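## Task

Get all the beads out of the dispenser and into the blue cup, then have that cup standing upright on the dispenser's tray. A few beads that land on the tray or table do not matter. It only counts if things stay that way with no robot support, so release the cup and pull the grippers away at the end.

## Robot and tools

Robot: two arms, left_arm and right_arm, each with a parallel two-finger gripper. The fingers extend along the gripper's own +z axis and close along its y axis. The reported hand point (end_effector_position) sits between the finger pads, roughly 1 cm short of the tips. A reference image titled "dispenser manual" shows how the dispenser is operated; show_instructions brings it up again.

Frame: every result reports both grippers in one scene frame. Origin on the tabletop midway between the arms, +x out across the table, +z up, left_arm on the +y side. The arm names say nothing about image sides. Positions are metres, orientations are quaternions in w,x,y,z order. Reported hand positions can be somewhat wrong, more so when an arm is stretched far. Arm bases: left_arm near (-0.036, +0.235, +0.217), right_arm near (-0.002, -0.303, +0.217); mounting plates and the frame behind them count as obstacles.

The 14-number row (used by execute_actions rows and by move target): one flat list covering both arms. Numbers 1-7 are left_arm: dx, dy, dz, rx, ry, rz, opening; numbers 8-14 are the same for right_arm. All values lie in [-1, 1]. dx..rz are an offset, not an absolute pose, expressed in that gripper's own axes and measured from the gripper pose printed in the most recent result that showed it (or from the current pose if no result in the scene has shown it yet, and for later calls within the same reply). Scale: 1.0 equals 0.6 m of translation or 180 degrees of rotation; rx, ry, rz form one rotation vector. Opening is absolute, not an offset: +1 is fully open (0.094 m), -1 is shut. Within one action every row is counted from that same base pose, not from the row before it. An all-zero offset is not a pause; it pulls the arm back to the base pose. To keep an arm still, give it the offset back to where it belongs and keep its current opening.

execute_actions(actions, pictures): actions holds at most one item. Empty list = just report state. {"rows": [...], "steps": n} runs up to 15 rows, one per control step of 1/30 s (steps default and maximum 15; the last row repeats if rows are fewer). {"steps": n} with no rows is a wait of up to 300 steps, counted from the previous result including reply time. pictures (true/false) toggles camera images; they come by default.

move(target, speed): target is one 14-number row as above; each gripper travels a straight line toward its offset pose, both finishing together, lasting 0.5 to 10 s (cut short at 10 s). speed is metres per second, 0.002 to 0.5, default 0.25; rotation is capped at twice that in rad/s. Openings are applied at the start. Nothing slows for obstacles or for the other arm. The extra "move:" line reports the ending (done, off_target, moving, held, fault), any limits (paced = commanded pose clipped; held = a safety check blocked steps, after which the arm may lurch fast) and each gripper's distance to its goal.

wait(seconds): 0 to 10 s of letting the scene run without new commands.

zoom_image(camera, region): camera is cam_high, cam_low, cam_left_wrist or cam_right_wrist (each 504x504); region is [x0, y0, x1, y1] in pixels from the top-left, at most 504 by 504.

show_instructions(): reference images. read_manual(section): licence texts only. finished_scene(scene): ends and grades the current scene (give its number); irreversible, so call it only once the cup is placed, released and the arms are clear. Replying without any tool call ends everything.

Control behaviour: each step the command is clamped to within 70 mm and 16 degrees of the measured pose, so long offsets need several actions; after an action an arm only continues to its last clamped pose. Arms usually finish a centimetre or more low; correct by aiming higher. Position wins over orientation when both cannot be met. Joint ranges (rad): waist -2.618 to 3.054, shoulder and elbow 0 to 3.142, wrist pitch and yaw -1.571 to 1.571, wrist roll -2.094 to 2.094.

Result lines: per-arm pose, grip_measured (finger gap on the command scale, each gripper biased by up to about 1 mm), joint positions (last value = gap in metres), Hand target (where the controller is currently steering), HELD marks on steps where a command was partly withheld, "pose unreachable" when the clearance check altered a command, "too close" warnings, FAULT lines, MOTOR HOT warnings.

Gripping: to hold something, command an opening below grip_measured; about 0.03 under holds firmly, less holds gently. Pads push about 50-62 N, less on very thin parts, with a hard spike at first contact.

Avoid: dropping the cup or spilling it, knocking anything off the table (that fails), arms colliding or pushing on each other, fast or deep contacts (speed and overshoot past contact raise force), and holding loads for long: motors heat, stop the arm at 90 °C for 10 s, and at 100 °C the arm goes limp and falls. Brief random tugs on held parts or nudges to loose objects can happen, so grip securely.

Each tool is called in YAML: its name, and indented under it one key for each argument.

Reference images:

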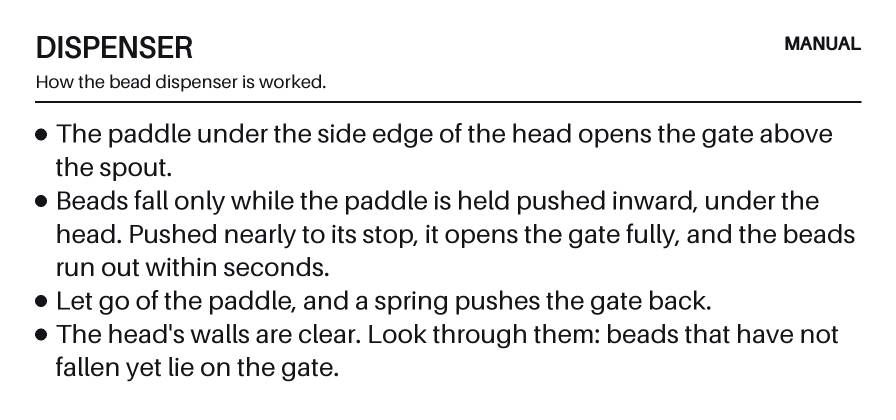

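## Session

execute_actions:
  actions: []

Scene clock: 0.00 s of 4050.00 s.
left_arm: end_effector_position=(+0.4893, +0.4248, +0.2503) grip_measured=+1.000 end_effector_quat_wxyz=(+0.493, -0.103, +0.859, -0.095) | right_arm: end_effector_position=(+0.3367, -0.3193, +0.3891) grip_measured=+1.000 end_effector_quat_wxyz=(-0.305, +0.571, +0.695, +0.312)
Joint positions: left_arm=[-0.161  1.416  0.981  0.328 -0.312  0.586  0.094] | right_arm=[ 0.638  1.336  1.593 -1.46   0.208  1.962  0.094]
Joint velocities: left_arm=[-0.022 -0.002 -0.017  0.095 -0.007 -0.007  0.   ] | right_arm=[ 0.022  0.007  0.007 -0.051  0.022  0.007  0.   ]
Hand target (left_arm): +0.492, +0.424, +0.260; +0.505, -0.102, +0.852, -0.100
Hand target (right_arm): +0.336, -0.318, +0.395; -0.308, +0.566, +0.694, +0.320

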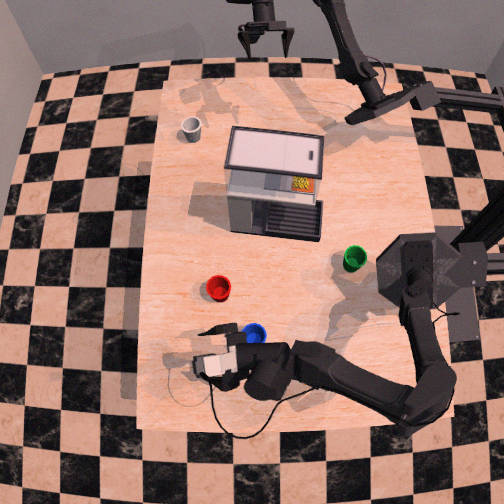

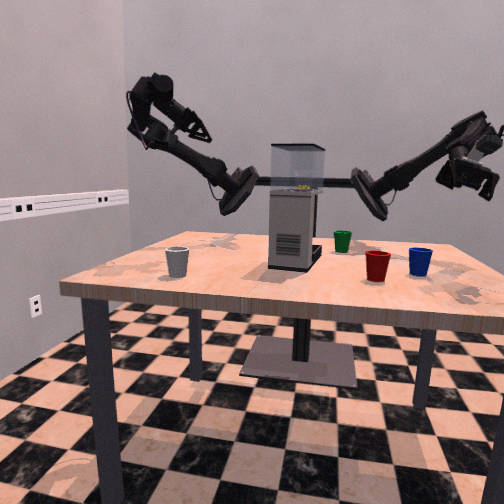

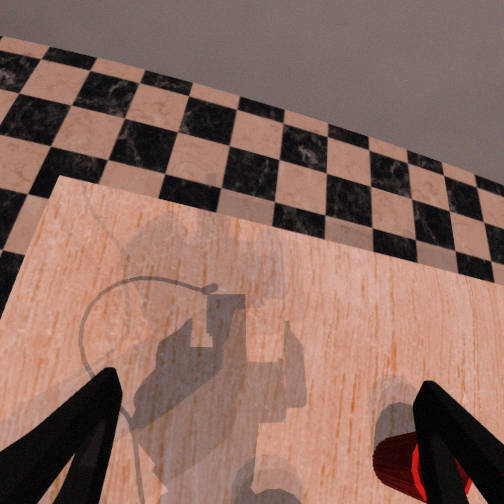

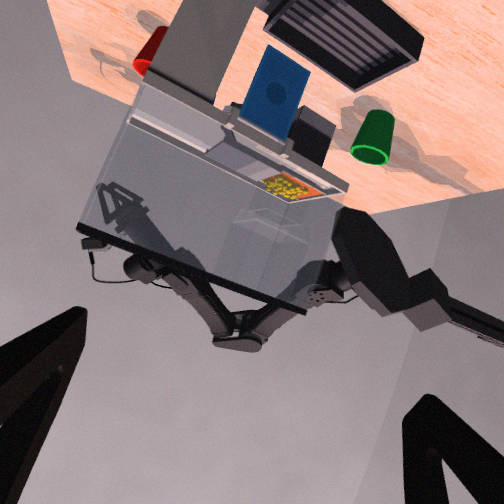

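move:
  target: [0.21,0.097,-0.1,0.431,0.048,0.305,1,-0.097,-0.067,0.39,0,0,0,-1]
  speed: 0.35

Scene clock: 36.70 s of 4050.00 s.
left_arm: end_effector_position=(+0.3670, +0.4501, +0.1463) grip_measured=+1.000 end_effector_quat_wxyz=(+0.362, +0.580, +0.642, -0.346) | right_arm: end_effector_position=(+0.2941, -0.1821, +0.1949) grip_measured=-0.984 end_effector_quat_wxyz=(-0.298, +0.582, +0.692, +0.305)
Joint positions: left_arm=[ 0.373  1.937  2.125 -1.543  0.27   2.083  0.094] | right_arm=[ 0.281  1.454  0.76  -0.457  0.094  1.646  0.001]
Joint velocities: left_arm=[ 0.012 -0.017 -0.002  0.022 -0.125 -0.081  0.   ] | right_arm=[-0.002 -0.007 -0.002  0.007 -0.066  0.007  0.   ]
Hand target (left_arm): +0.370, +0.450, +0.156; +0.368, +0.588, +0.634, -0.343
Hand target (right_arm): +0.289, -0.176, +0.196; -0.305, +0.571, +0.695, +0.311
Off the commanded pose (left_arm): 0.014 m, 7 deg.
Off the commanded pose (right_arm): 0.006 m, 2 deg.
joint sent to its limit (left arm) — the command would take joint 4 (wrist pitch) past its lower limit and joint 6 (wrist roll) past its upper limit, so those joints were sent only as far as their limits.
After step 90, 30.67 s passed at rest.
move: off_target (left_arm)

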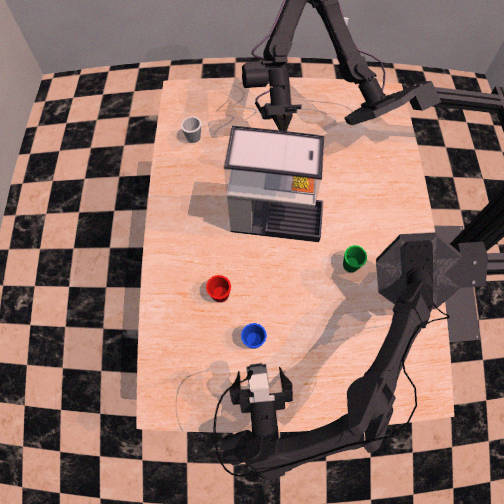

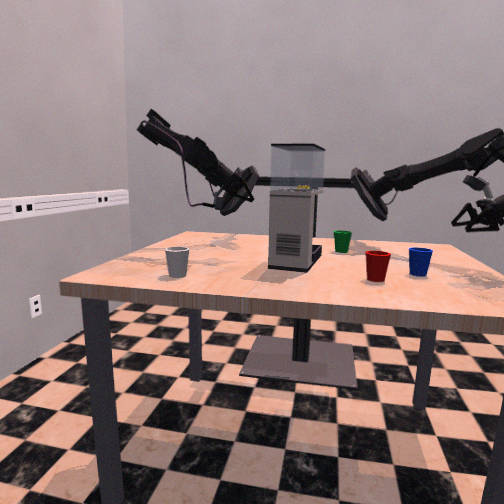

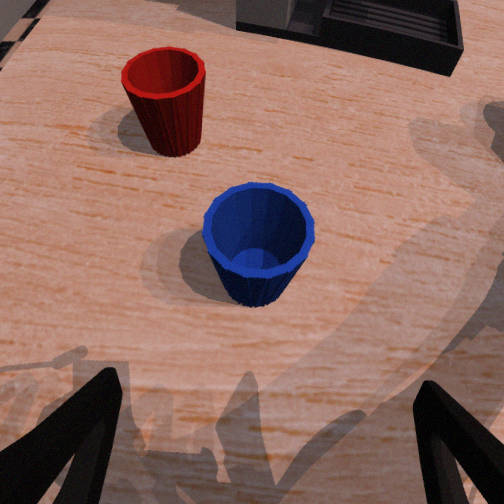

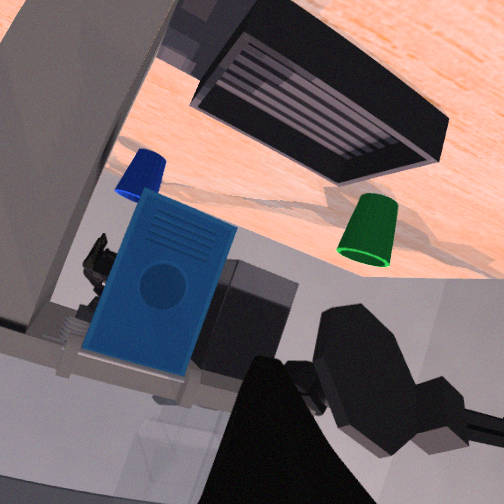

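move:
  target: [0.087,-0.065,0.14,-0.165,-0.056,-0.068,1,-0.06,0.052,0.037,0,0,0,-1]

Scene clock: 49.43 s of 4050.00 s.
left_arm: end_effector_position=(+0.3274, +0.4013, +0.0514) grip_measured=+1.000 end_effector_quat_wxyz=(+0.500, +0.370, +0.738, -0.262) | right_arm: end_effector_position=(+0.3188, -0.1885, +0.1498) grip_measured=-0.984 end_effector_quat_wxyz=(-0.299, +0.588, +0.693, +0.289)
Joint positions: left_arm=[ 0.666  1.711  1.188 -0.557  0.736  1.964  0.094] | right_arm=[ 0.127  1.589  0.851 -0.424  0.053  1.525  0.001]
Joint velocities: left_arm=[-0.007  0.002 -0.012 -0.051  0.007 -0.022  0.   ] | right_arm=[ 0.002 -0.007  0.007 -0.022 -0.022  0.007 -0.   ]
Hand target (left_arm): +0.330, +0.400, +0.060; +0.513, +0.365, +0.733, -0.258
Hand target (right_arm): +0.328, -0.183, +0.155; -0.298, +0.582, +0.692, +0.305
Off the commanded pose (left_arm): 0.009 m, 2 deg.
Off the commanded pose (right_arm): 0.013 m, 2 deg.
After step 90, 7.73 s passed at rest.
move: off_target (right_arm)

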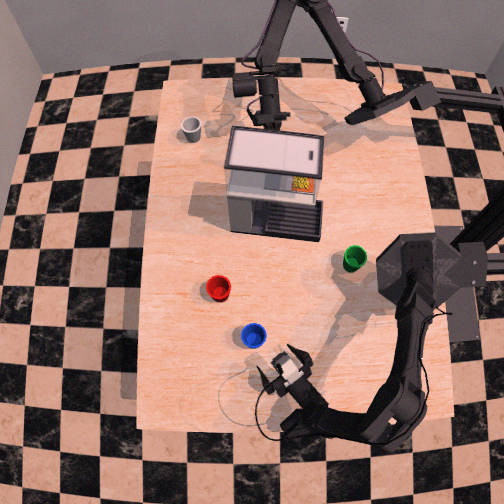

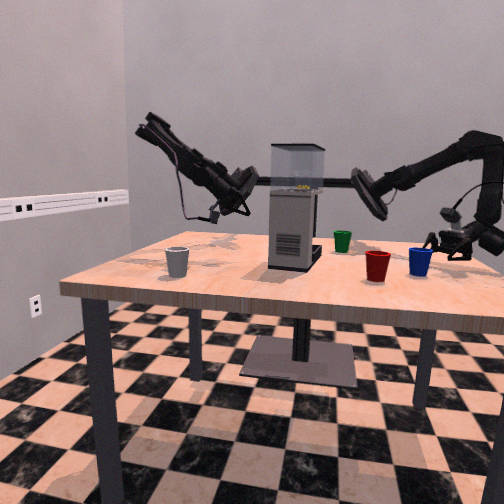

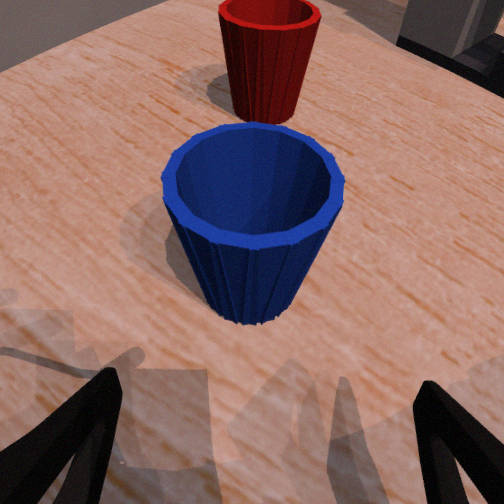

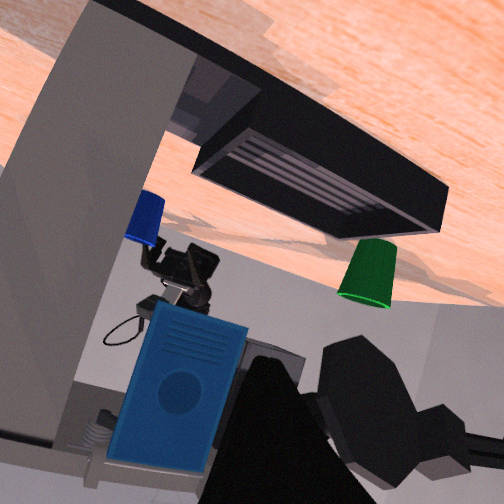

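move:
  target: [-0.06,0.017,0.15,0,0,0,1,0.01,0.04,0,0,0,0,-1]
  speed: 0.12

Scene clock: 55.33 s of 4050.00 s.
left_arm: end_effector_position=(+0.3942, +0.3390, +0.0506) grip_measured=+1.000 end_effector_quat_wxyz=(+0.497, +0.370, +0.743, -0.253) | right_arm: end_effector_position=(+0.3390, -0.1891, +0.1470) grip_measured=-0.984 end_effector_quat_wxyz=(-0.295, +0.597, +0.690, +0.283)
Joint positions: left_arm=[ 0.43   1.823  1.159 -0.238  0.594  1.701  0.094] | right_arm=[ 0.122  1.638  0.937 -0.456  0.067  1.537  0.001]
Joint velocities: left_arm=[ 0.002 -0.012  0.012  0.051  0.007 -0.095  0.   ] | right_arm=[-0.012 -0.002  0.007 -0.007 -0.051 -0.007  0.001]
Hand target (left_arm): +0.393, +0.329, +0.053; +0.500, +0.370, +0.738, -0.261
Hand target (right_arm): +0.342, -0.182, +0.155; -0.299, +0.588, +0.693, +0.290
Off the commanded pose (left_arm): 0.010 m, 1 deg.
Off the commanded pose (right_arm): 0.012 m, 1 deg.
After step 90, 1.53 s passed at rest.
move: off_target (right_arm)

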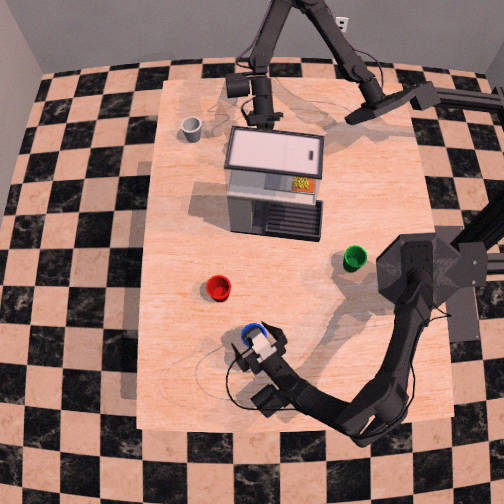

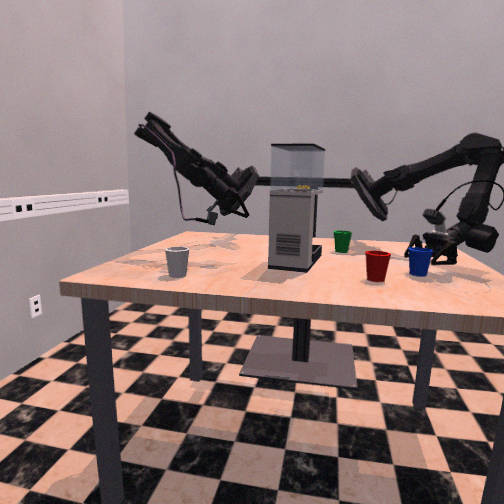

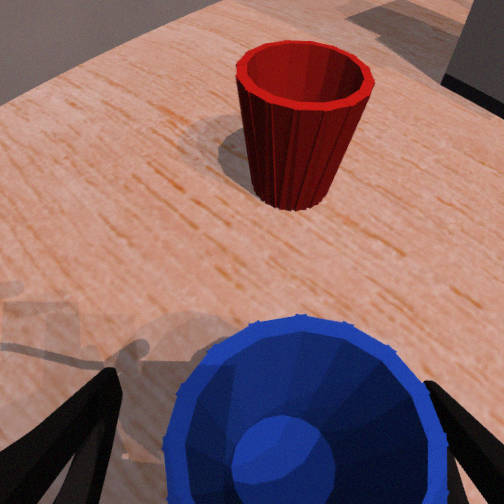

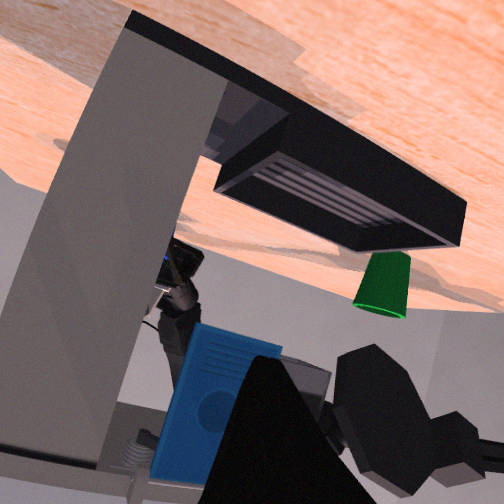

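move:
  target: [-0.008,-0.02,-0.005,0,-0.08,0,1,0.015,0,0,0,0,0,-1]
  speed: 0.12

Scene clock: 62.43 s of 4050.00 s.
left_arm: end_effector_position=(+0.3790, +0.3322, +0.0507) grip_measured=+1.000 end_effector_quat_wxyz=(+0.575, +0.339, +0.685, -0.292) | right_arm: end_effector_position=(+0.3391, -0.1898, +0.1464) grip_measured=-0.984 end_effector_quat_wxyz=(-0.292, +0.604, +0.688, +0.277)
Joint positions: left_arm=[ 0.522  1.91   1.185 -0.302  0.861  1.84   0.094] | right_arm=[ 0.128  1.638  0.937 -0.456  0.084  1.555  0.001]
Joint velocities: left_arm=[ 0.017  0.002 -0.012  0.007 -0.022  0.066  0.   ] | right_arm=[-0.002 -0.017 -0.012 -0.022  0.066 -0.051 -0.001]
Hand target (left_arm): +0.383, +0.332, +0.056; +0.586, +0.335, +0.675, -0.298
Hand target (right_arm): +0.338, -0.183, +0.154; -0.295, +0.597, +0.690, +0.284
Off the commanded pose (left_arm): 0.007 m, 2 deg.
Off the commanded pose (right_arm): 0.010 m, 1 deg.
After step 90, 2.57 s passed at rest.
move: done

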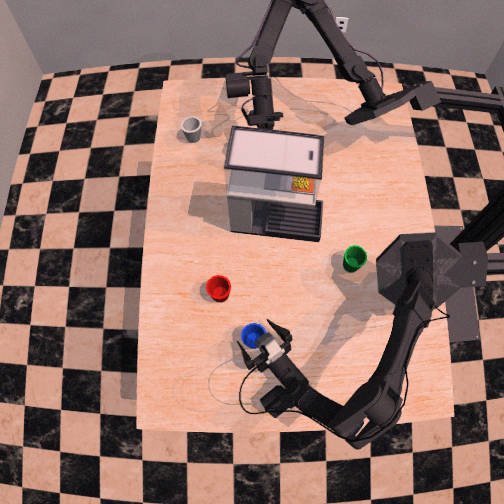

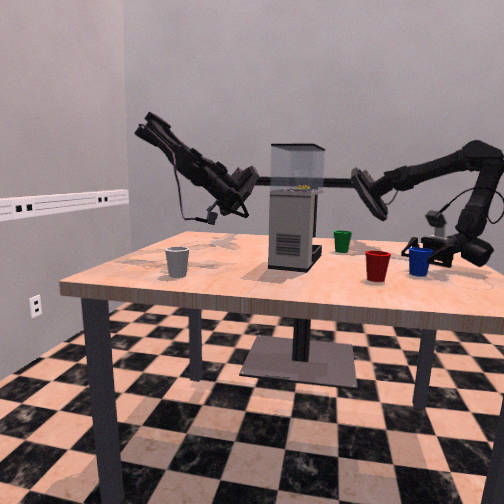

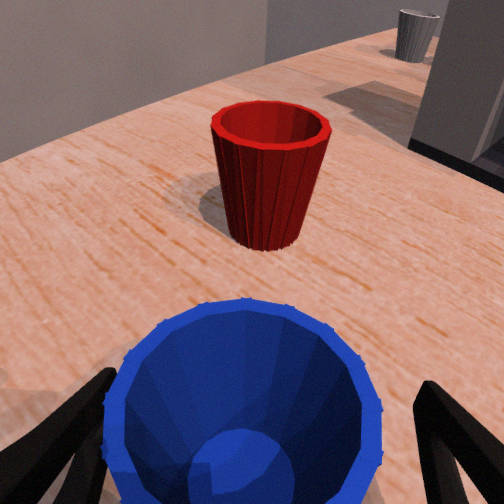

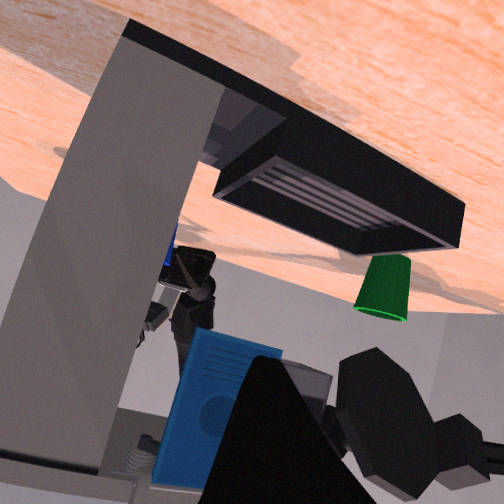

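execute_actions:
  actions:
    - {"rows":[[-0.008,0.018,0.012,0,-0.01,0,0.8,0.015,0,0,0,0,0,-1],[-0.008,0.018,0.012,0,-0.01,0,0.7,0.015,0,0,0,0,0,-1],[-0.008,0.018,0.012,0,-0.01,0,0.6,0.015,0,0,0,0,0,-1],[-0.008,0.018,0.012,0,-0.01,0,0.5,0.015,0,0,0,0,0,-1],[-0.008,0.018,0.012,0,-0.01,0,0.4,0.015,0,0,0,0,0,-1],[-0.008,0.018,0.012,0,-0.01,0,0.3,0.015,0,0,0,0,0,-1],[-0.008,0.018,0.012,0,-0.01,0,0.2,0.015,0,0,0,0,0,-1],[-0.008,0.018,0.012,0,-0.01,0,0.08,0.015,0,0,0,0,0,-1]]}

Scene clock: 68.90 s of 4050.00 s.
left_arm: end_effector_position=(+0.3844, +0.3349, +0.0474) grip_measured=+0.313 end_effector_quat_wxyz=(+0.575, +0.336, +0.686, -0.293) | right_arm: end_effector_position=(+0.3392, -0.1905, +0.1459) grip_measured=-0.984 end_effector_quat_wxyz=(-0.289, +0.610, +0.686, +0.271)
Joint positions: left_arm=[ 0.522  1.929  1.215 -0.307  0.863  1.83   0.062] | right_arm=[ 0.134  1.638  0.937 -0.456  0.099  1.574  0.001]
Joint velocities: left_arm=[-0.007 -0.007 -0.017 -0.037 -0.051 -0.051  0.001] | right_arm=[-0.007  0.012 -0.017  0.037 -0.022 -0.051 -0.001]
Hand target (left_arm): +0.392, +0.332, +0.054; +0.585, +0.334, +0.676, -0.298
Hand target (right_arm): +0.338, -0.184, +0.153; -0.292, +0.604, +0.688, +0.277
Off the commanded pose (left_arm): 0.011 m, 2 deg.
Off the commanded pose (right_arm): 0.010 m, 1 deg.
Steps of this call (steps 1 to 90: nothing new was sent; then 2.97 s passed at rest; steps 91 to 105: all 15 steps of this action). Readings (end_effector_position):
91: left_arm (+0.3793, +0.3321, +0.0507) | right_arm (+0.3391, -0.1901, +0.1462)
92: left_arm (+0.3808, +0.3329, +0.0495) | right_arm (+0.3391, -0.1901, +0.1462)
94: left_arm (+0.3834, +0.3344, +0.0478) | right_arm (+0.3391, -0.1900, +0.1464)
98: left_arm (+0.3844, +0.3349, +0.0474) | right_arm (+0.3392, -0.1902, +0.1462)
105: the state above

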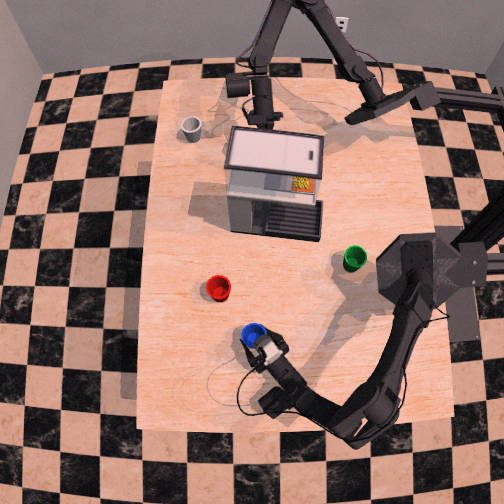

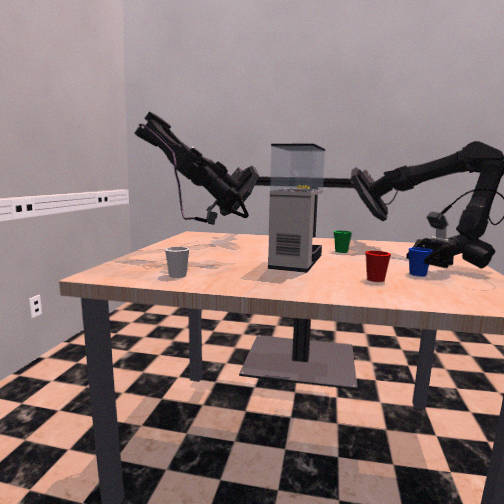

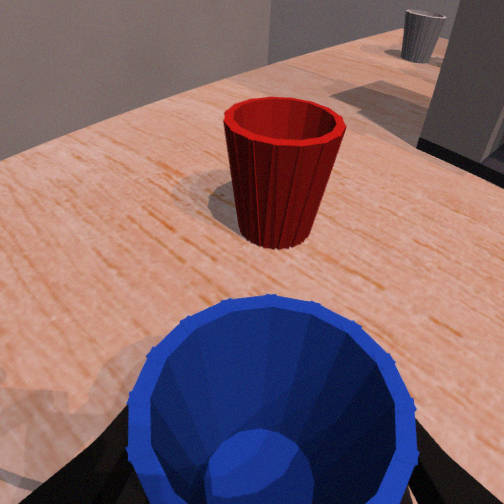

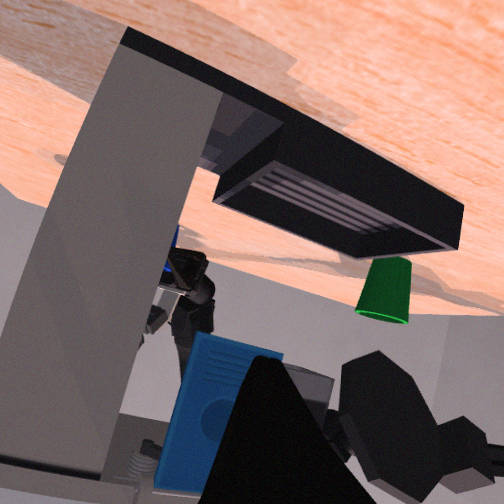

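move:
  target: [-0.14,-0.357,0.117,0.197,-0.007,0.033,0.25,0.015,0,0,0,0,0,-1]
  speed: 0.15

Scene clock: 75.00 s of 4050.00 s.
left_arm: end_effector_position=(+0.2724, +0.1500, +0.1110) grip_measured=+0.313 end_effector_quat_wxyz=(+0.462, +0.533, +0.554, -0.442) | right_arm: end_effector_position=(+0.3394, -0.1913, +0.1453) grip_measured=-0.984 end_effector_quat_wxyz=(-0.286, +0.617, +0.684, +0.265)
Joint positions: left_arm=[ 0.151  1.974  0.915 -0.397  0.525  1.959  0.062] | right_arm=[ 0.138  1.638  0.937 -0.456  0.115  1.592  0.001]
Joint velocities: left_arm=[-0.007 -0.007 -0.007 -0.066 -0.037 -0.022 -0.001] | right_arm=[ 0.012  0.007 -0.022  0.007  0.022 -0.022 -0.   ]
Hand target (left_arm): +0.265, +0.140, +0.123; +0.467, +0.528, +0.540, -0.460
Hand target (right_arm): +0.338, -0.185, +0.152; -0.289, +0.610, +0.686, +0.271
Off the commanded pose (left_arm): 0.017 m, 3 deg.
Off the commanded pose (right_arm): 0.010 m, 1 deg.
After step 90, 0.63 s passed at rest.
move: off_target (left_arm)

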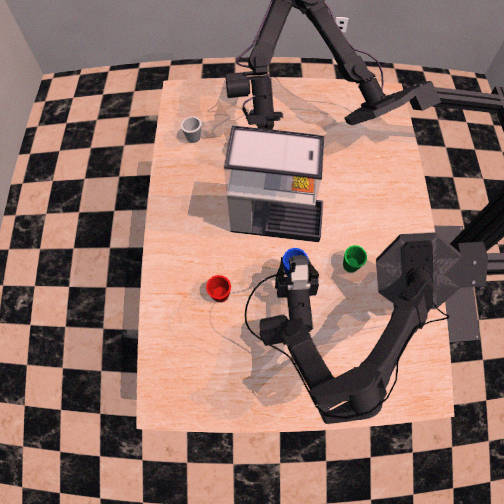

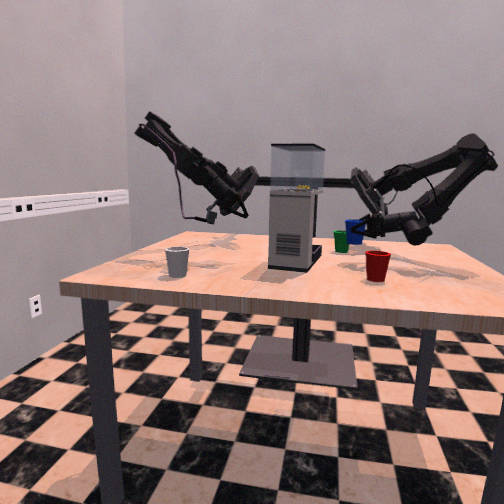

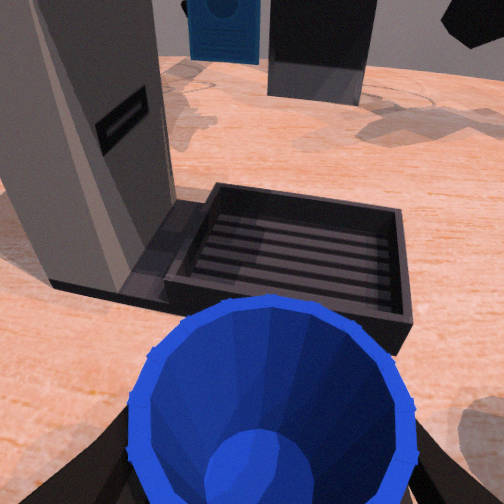

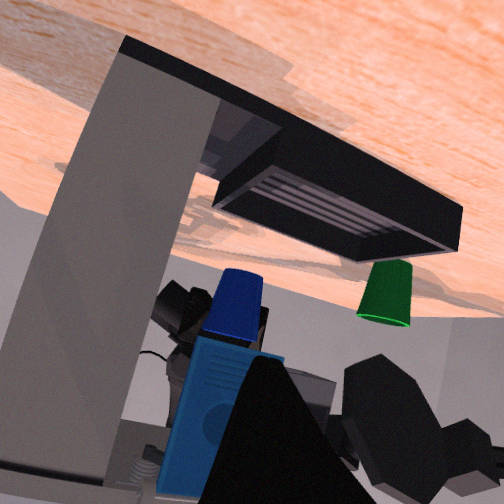

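move:
  target: [-0.018,-0.05,0.198,0.01,-0.015,0,0.25,0.088,-0.035,0.023,0,0.03,0,-1]
  speed: 0.1

Scene clock: 85.40 s of 4050.00 s.
left_arm: end_effector_position=(+0.2532, +0.0377, +0.0857) grip_measured=+0.313 end_effector_quat_wxyz=(+0.454, +0.536, +0.554, -0.448) | right_arm: end_effector_position=(+0.3237, -0.1586, +0.1693) grip_measured=-0.984 end_effector_quat_wxyz=(-0.304, +0.616, +0.666, +0.291)
Joint positions: left_arm=[-0.007  2.341  0.875  0.079  0.491  1.781  0.062] | right_arm=[ 0.238  1.638  0.859 -0.36   0.09   1.697  0.001]
Joint velocities: left_arm=[ 0.007  0.002 -0.002  0.022 -0.037 -0.081  0.   ] | right_arm=[ 0.002  0.007 -0.017  0.037 -0.007  0.022  0.   ]
Hand target (left_arm): +0.246, +0.029, +0.100; +0.466, +0.530, +0.537, -0.463
Hand target (right_arm): +0.314, -0.147, +0.174; -0.317, +0.604, +0.669, +0.294
Off the commanded pose (left_arm): 0.017 m, 3 deg.
Off the commanded pose (right_arm): 0.016 m, 2 deg.
After step 130, 4.40 s passed at rest.
move: off_target (left_arm, right_arm)

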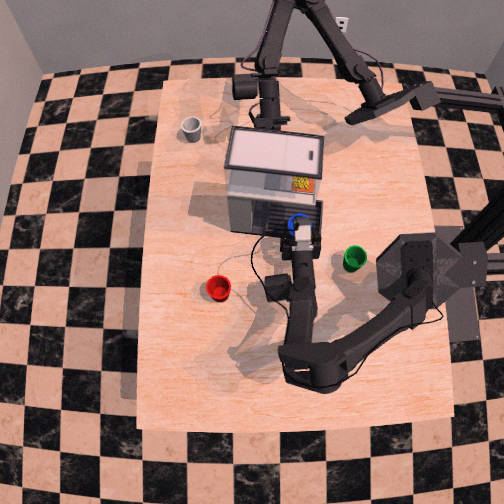

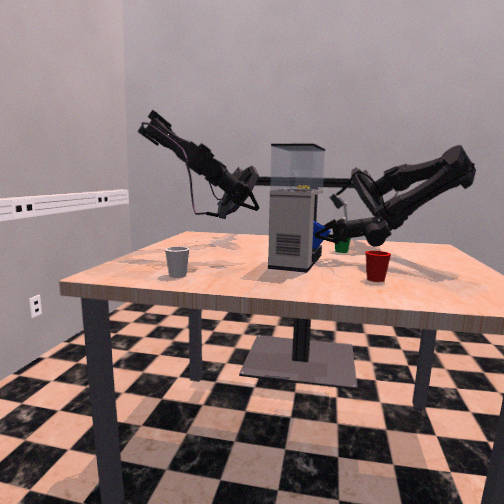

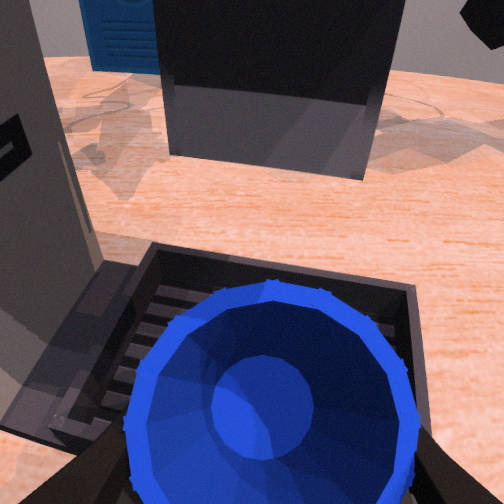

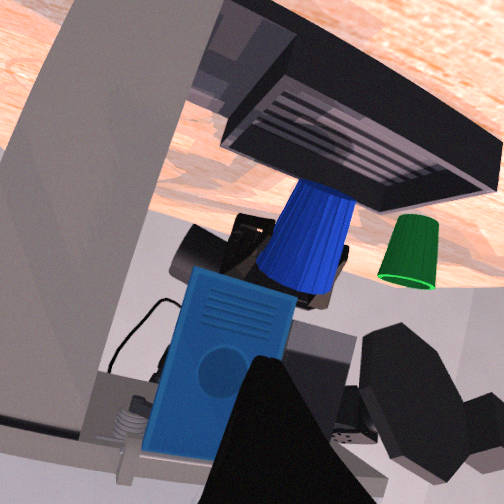

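move:
  target: [-0.045,-0.018,0.1,0.01,-0.01,0,0.2,0.015,-0.02,0.01,0,0.01,0,-1]
  speed: 0.06

Scene clock: 90.33 s of 4050.00 s.
left_arm: end_effector_position=(+0.2345, -0.0166, +0.0873) grip_measured=+0.313 end_effector_quat_wxyz=(+0.431, +0.543, +0.555, -0.461) | right_arm: end_effector_position=(+0.3150, -0.1562, +0.1638) grip_measured=-0.984 end_effector_quat_wxyz=(-0.307, +0.619, +0.662, +0.290)
Joint positions: left_arm=[-0.126  2.508  0.898  0.236  0.444  1.645  0.062] | right_arm=[ 0.231  1.638  0.817 -0.319  0.085  1.701  0.001]
Joint velocities: left_arm=[-0.017  0.002 -0.002  0.022 -0.007  0.051 -0.001] | right_arm=[-0.007 -0.027  0.002 -0.007  0.051 -0.037 -0.001]
Hand target (left_arm): +0.243, -0.026, +0.102; +0.454, +0.536, +0.539, -0.465
Hand target (right_arm): +0.311, -0.149, +0.172; -0.314, +0.611, +0.661, +0.301
Off the commanded pose (left_arm): 0.020 m, 3 deg.
Off the commanded pose (right_arm): 0.012 m, 2 deg.
After step 90, 0.50 s passed at rest.
move: off_target (left_arm, right_arm)

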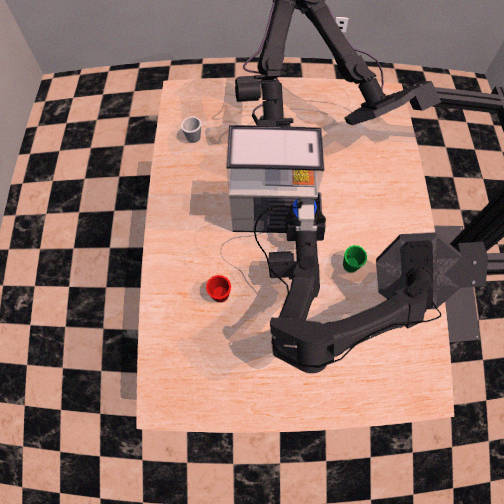

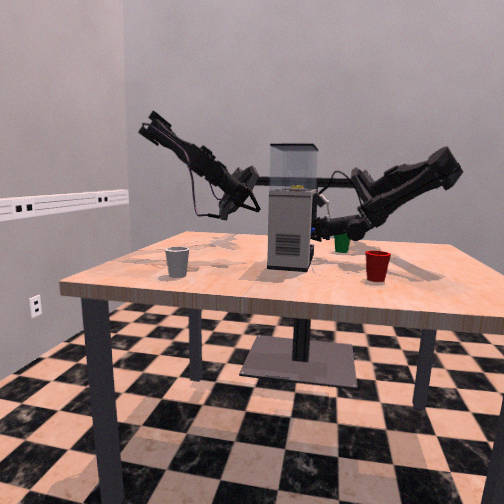

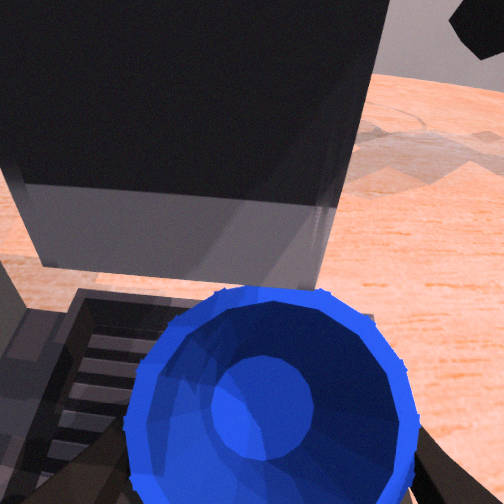

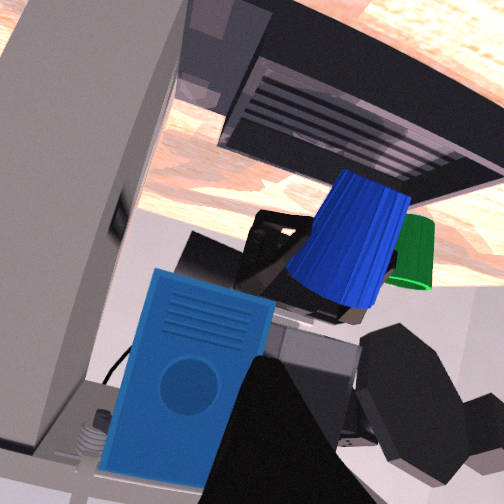

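move:
  target: [0.02,0.045,0.0,-0.01,-0.02,0,0.27,0.015,0.02,0,0,0.01,0,-1]
  speed: 0.05

Scene clock: 95.57 s of 4050.00 s.
left_arm: end_effector_position=(+0.2618, -0.0075, +0.0625) grip_measured=+0.313 end_effector_quat_wxyz=(+0.442, +0.529, +0.569, -0.449) | right_arm: end_effector_position=(+0.3242, -0.1559, +0.1640) grip_measured=-0.984 end_effector_quat_wxyz=(-0.308, +0.622, +0.658, +0.293)
Joint positions: left_arm=[-0.054  2.538  0.996  0.189  0.464  1.689  0.062] | right_arm=[ 0.224  1.653  0.849 -0.328  0.076  1.702  0.001]
Joint velocities: left_arm=[ 0.007  0.012  0.037 -0.007 -0.022 -0.022  0.001] | right_arm=[ 0.007 -0.012  0.012 -0.022 -0.007 -0.066 -0.002]
Hand target (left_arm): +0.260, -0.014, +0.074; +0.456, +0.521, +0.549, -0.468
Hand target (right_arm): +0.326, -0.150, +0.171; -0.317, +0.615, +0.657, +0.300
Off the commanded pose (left_arm): 0.014 m, 4 deg.
Off the commanded pose (right_arm): 0.009 m, 2 deg.
After step 90, 1.17 s passed at rest.
move: off_target (left_arm)

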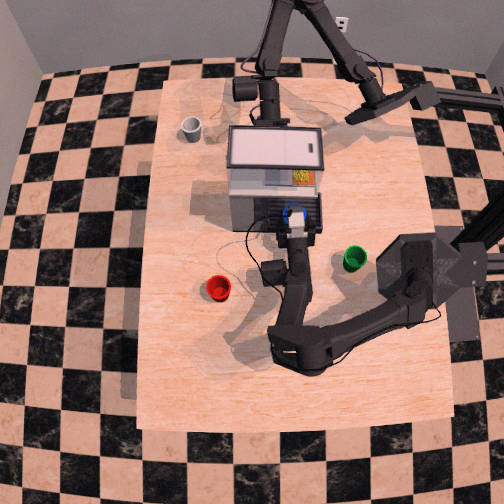

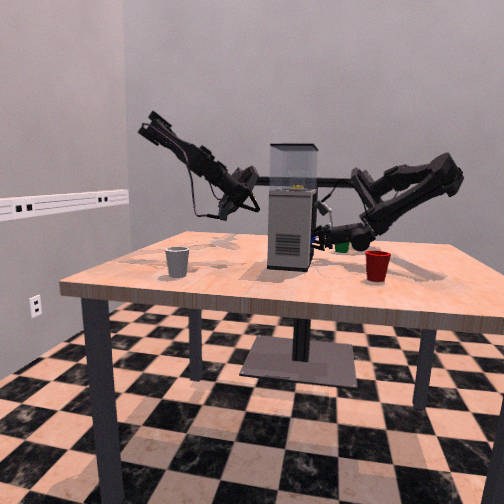

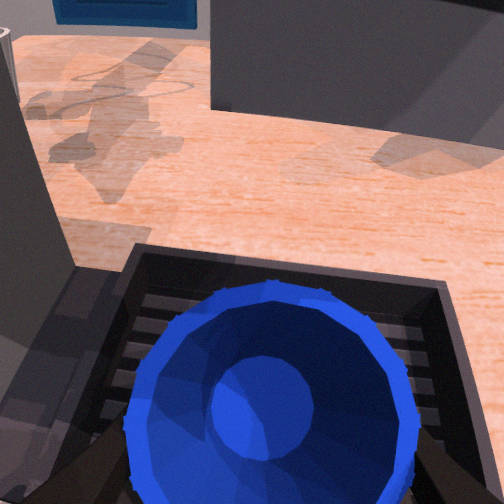

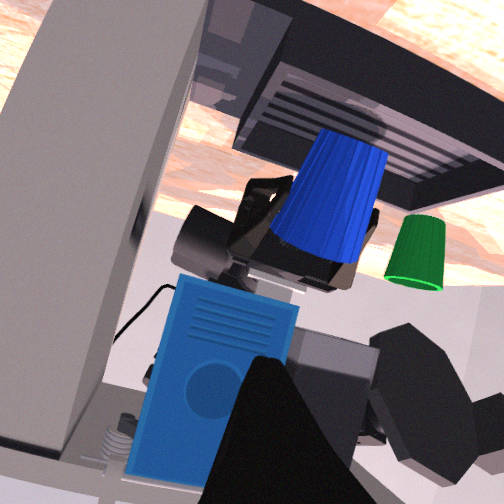

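move:
  target: [-0.032,-0.022,0.065,0.01,-0.02,0.012,0.27,0.015,0,0,0,0.01,0,-1]
  speed: 0.04

Scene clock: 100.50 s of 4050.00 s.
left_arm: end_effector_position=(+0.2427, -0.0407, +0.0623) grip_measured=+0.313 end_effector_quat_wxyz=(+0.439, +0.538, +0.552, -0.463) | right_arm: end_effector_position=(+0.3243, -0.1568, +0.1627) grip_measured=-0.984 end_effector_quat_wxyz=(-0.310, +0.624, +0.655, +0.293)
Joint positions: left_arm=[-0.103  2.651  1.028  0.246  0.467  1.671  0.062] | right_arm=[ 0.216  1.653  0.849 -0.328  0.07   1.702  0.001]
Joint velocities: left_arm=[-0.007 -0.002  0.002  0.007  0.066 -0.095  0.   ] | right_arm=[ 0.012 -0.017 -0.007 -0.022  0.037  0.007 -0.   ]
Hand target (left_arm): +0.250, -0.050, +0.074; +0.460, +0.532, +0.537, -0.466
Hand target (right_arm): +0.324, -0.150, +0.171; -0.318, +0.617, +0.653, +0.303
Off the commanded pose (left_arm): 0.017 m, 3 deg.
Off the commanded pose (right_arm): 0.011 m, 2 deg.
After step 90, 0.50 s passed at rest.
move: off_target (left_arm, right_arm)

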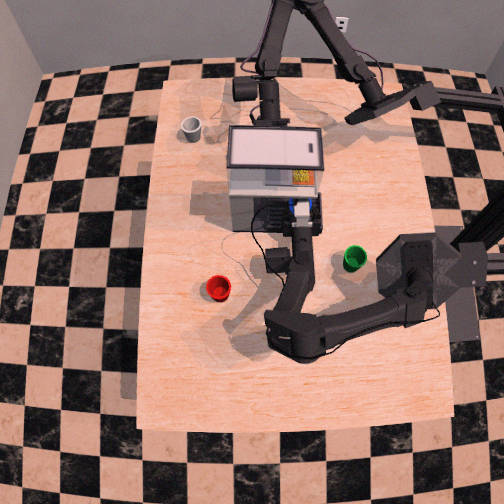

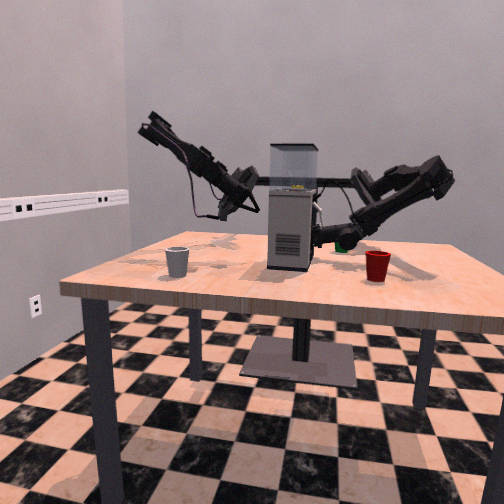

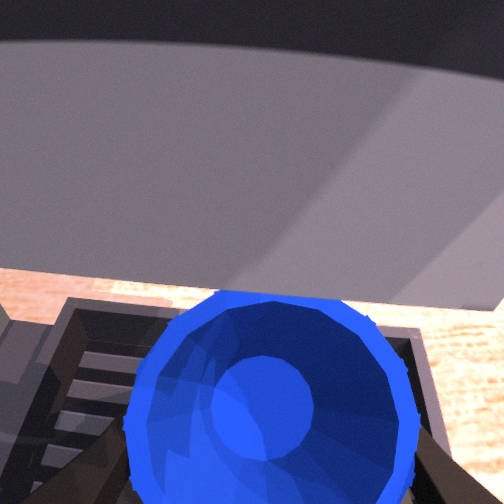

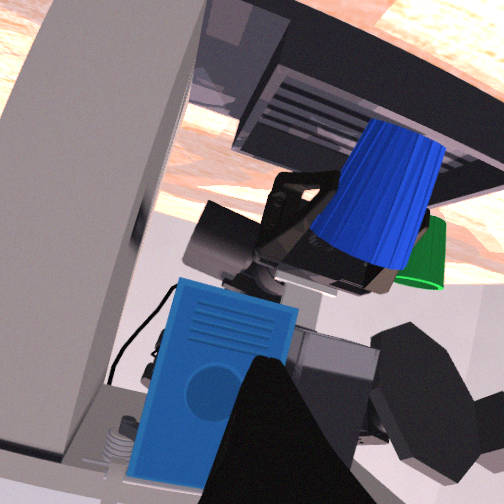

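Lowering the cup onto the tray with a lighter grip so it can level out.

move:
  target: [0.005,0.012,0.01,-0.005,-0.015,0.01,0.3,0.015,0,0,0,0.01,0,-1]
  speed: 0.03

Scene clock: 104.43 s of 4050.00 s.
left_arm: end_effector_position=(+0.2442, -0.0426, +0.0615) grip_measured=+0.315 end_effector_quat_wxyz=(+0.458, +0.531, +0.537, -0.468) | right_arm: end_effector_position=(+0.3245, -0.1577, +0.1612) grip_measured=-0.984 end_effector_quat_wxyz=(-0.312, +0.626, +0.652, +0.292)
Joint positions: left_arm=[-0.081  2.674  1.051  0.236  0.518  1.714  0.062] | right_arm=[ 0.208  1.653  0.849 -0.328  0.064  1.703  0.001]
Joint velocities: left_arm=[ 0.017  0.002 -0.017 -0.037  0.022  0.007  0.   ] | right_arm=[-0.002 -0.017 -0.012  0.037  0.007 -0.022 -0.001]
Hand target (left_arm): +0.249, -0.046, +0.058; +0.463, +0.532, +0.536, -0.464
Hand target (right_arm): +0.324, -0.151, +0.170; -0.320, +0.619, +0.650, +0.302
Off the commanded pose (left_arm): 0.007 m, 1 deg.
Off the commanded pose (right_arm): 0.011 m, 2 deg.
move: off_target (right_arm)

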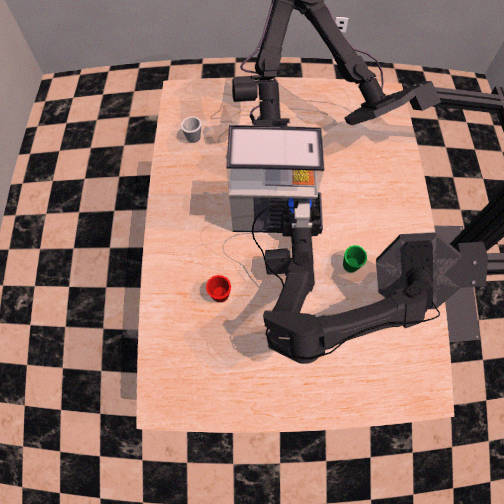

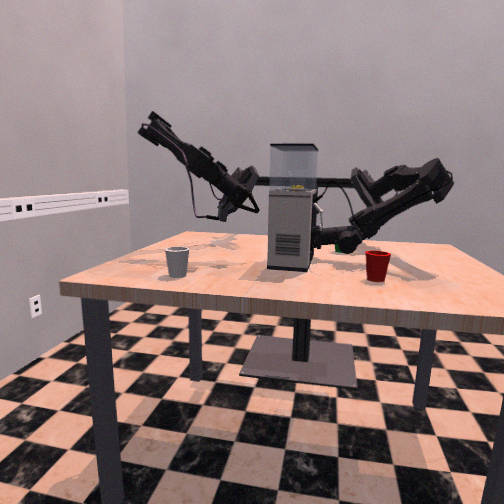

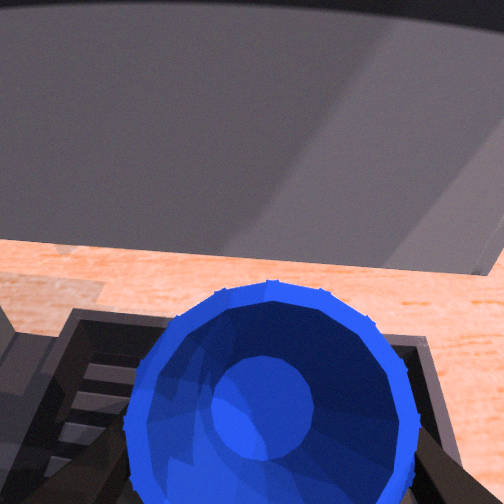

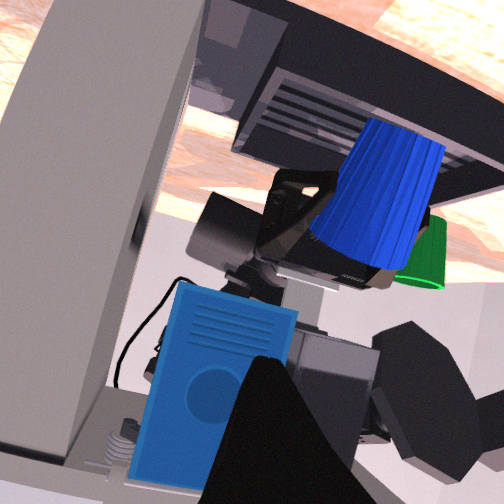

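move:
  target: [-0.01,0.005,0,0,0,0,0.5,0.015,0,0,0,0.01,0,-1]
  speed: 0.03

Scene clock: 107.93 s of 4050.00 s.
left_arm: end_effector_position=(+0.2442, -0.0427, +0.0617) grip_measured=+0.498 end_effector_quat_wxyz=(+0.458, +0.530, +0.538, -0.469) | right_arm: end_effector_position=(+0.3246, -0.1584, +0.1603) grip_measured=-0.984 end_effector_quat_wxyz=(-0.314, +0.627, +0.650, +0.292)
Joint positions: left_arm=[-0.082  2.674  1.052  0.236  0.519  1.711  0.07 ] | right_arm=[ 0.202  1.653  0.849 -0.328  0.058  1.704  0.001]
Joint velocities: left_arm=[ 0.007 -0.002  0.007 -0.007 -0.007  0.037 -0.001] | right_arm=[ 0.022  0.017 -0.012  0.051  0.007  0.022  0.001]
Hand target (left_arm): +0.247, -0.043, +0.067; +0.459, +0.531, +0.537, -0.468
Hand target (right_arm): +0.324, -0.152, +0.168; -0.322, +0.621, +0.647, +0.302
Off the commanded pose (left_arm): 0.007 m, 0 deg.
Off the commanded pose (right_arm): 0.010 m, 2 deg.
move: done

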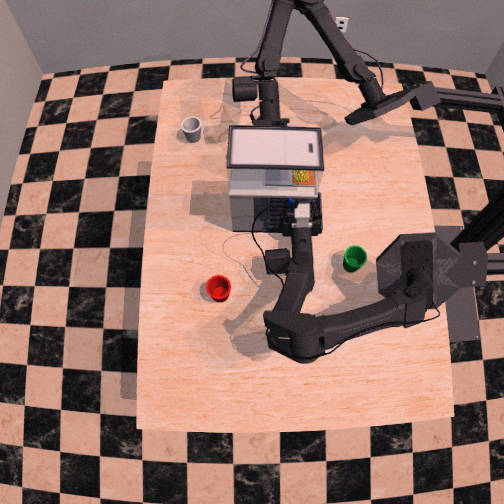

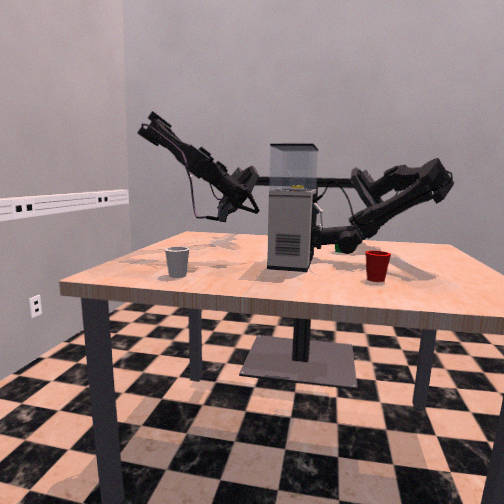

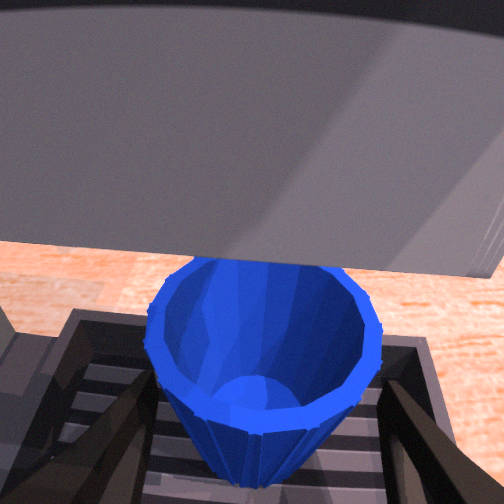

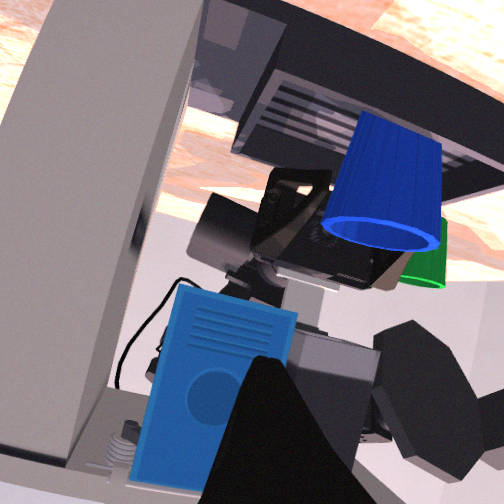

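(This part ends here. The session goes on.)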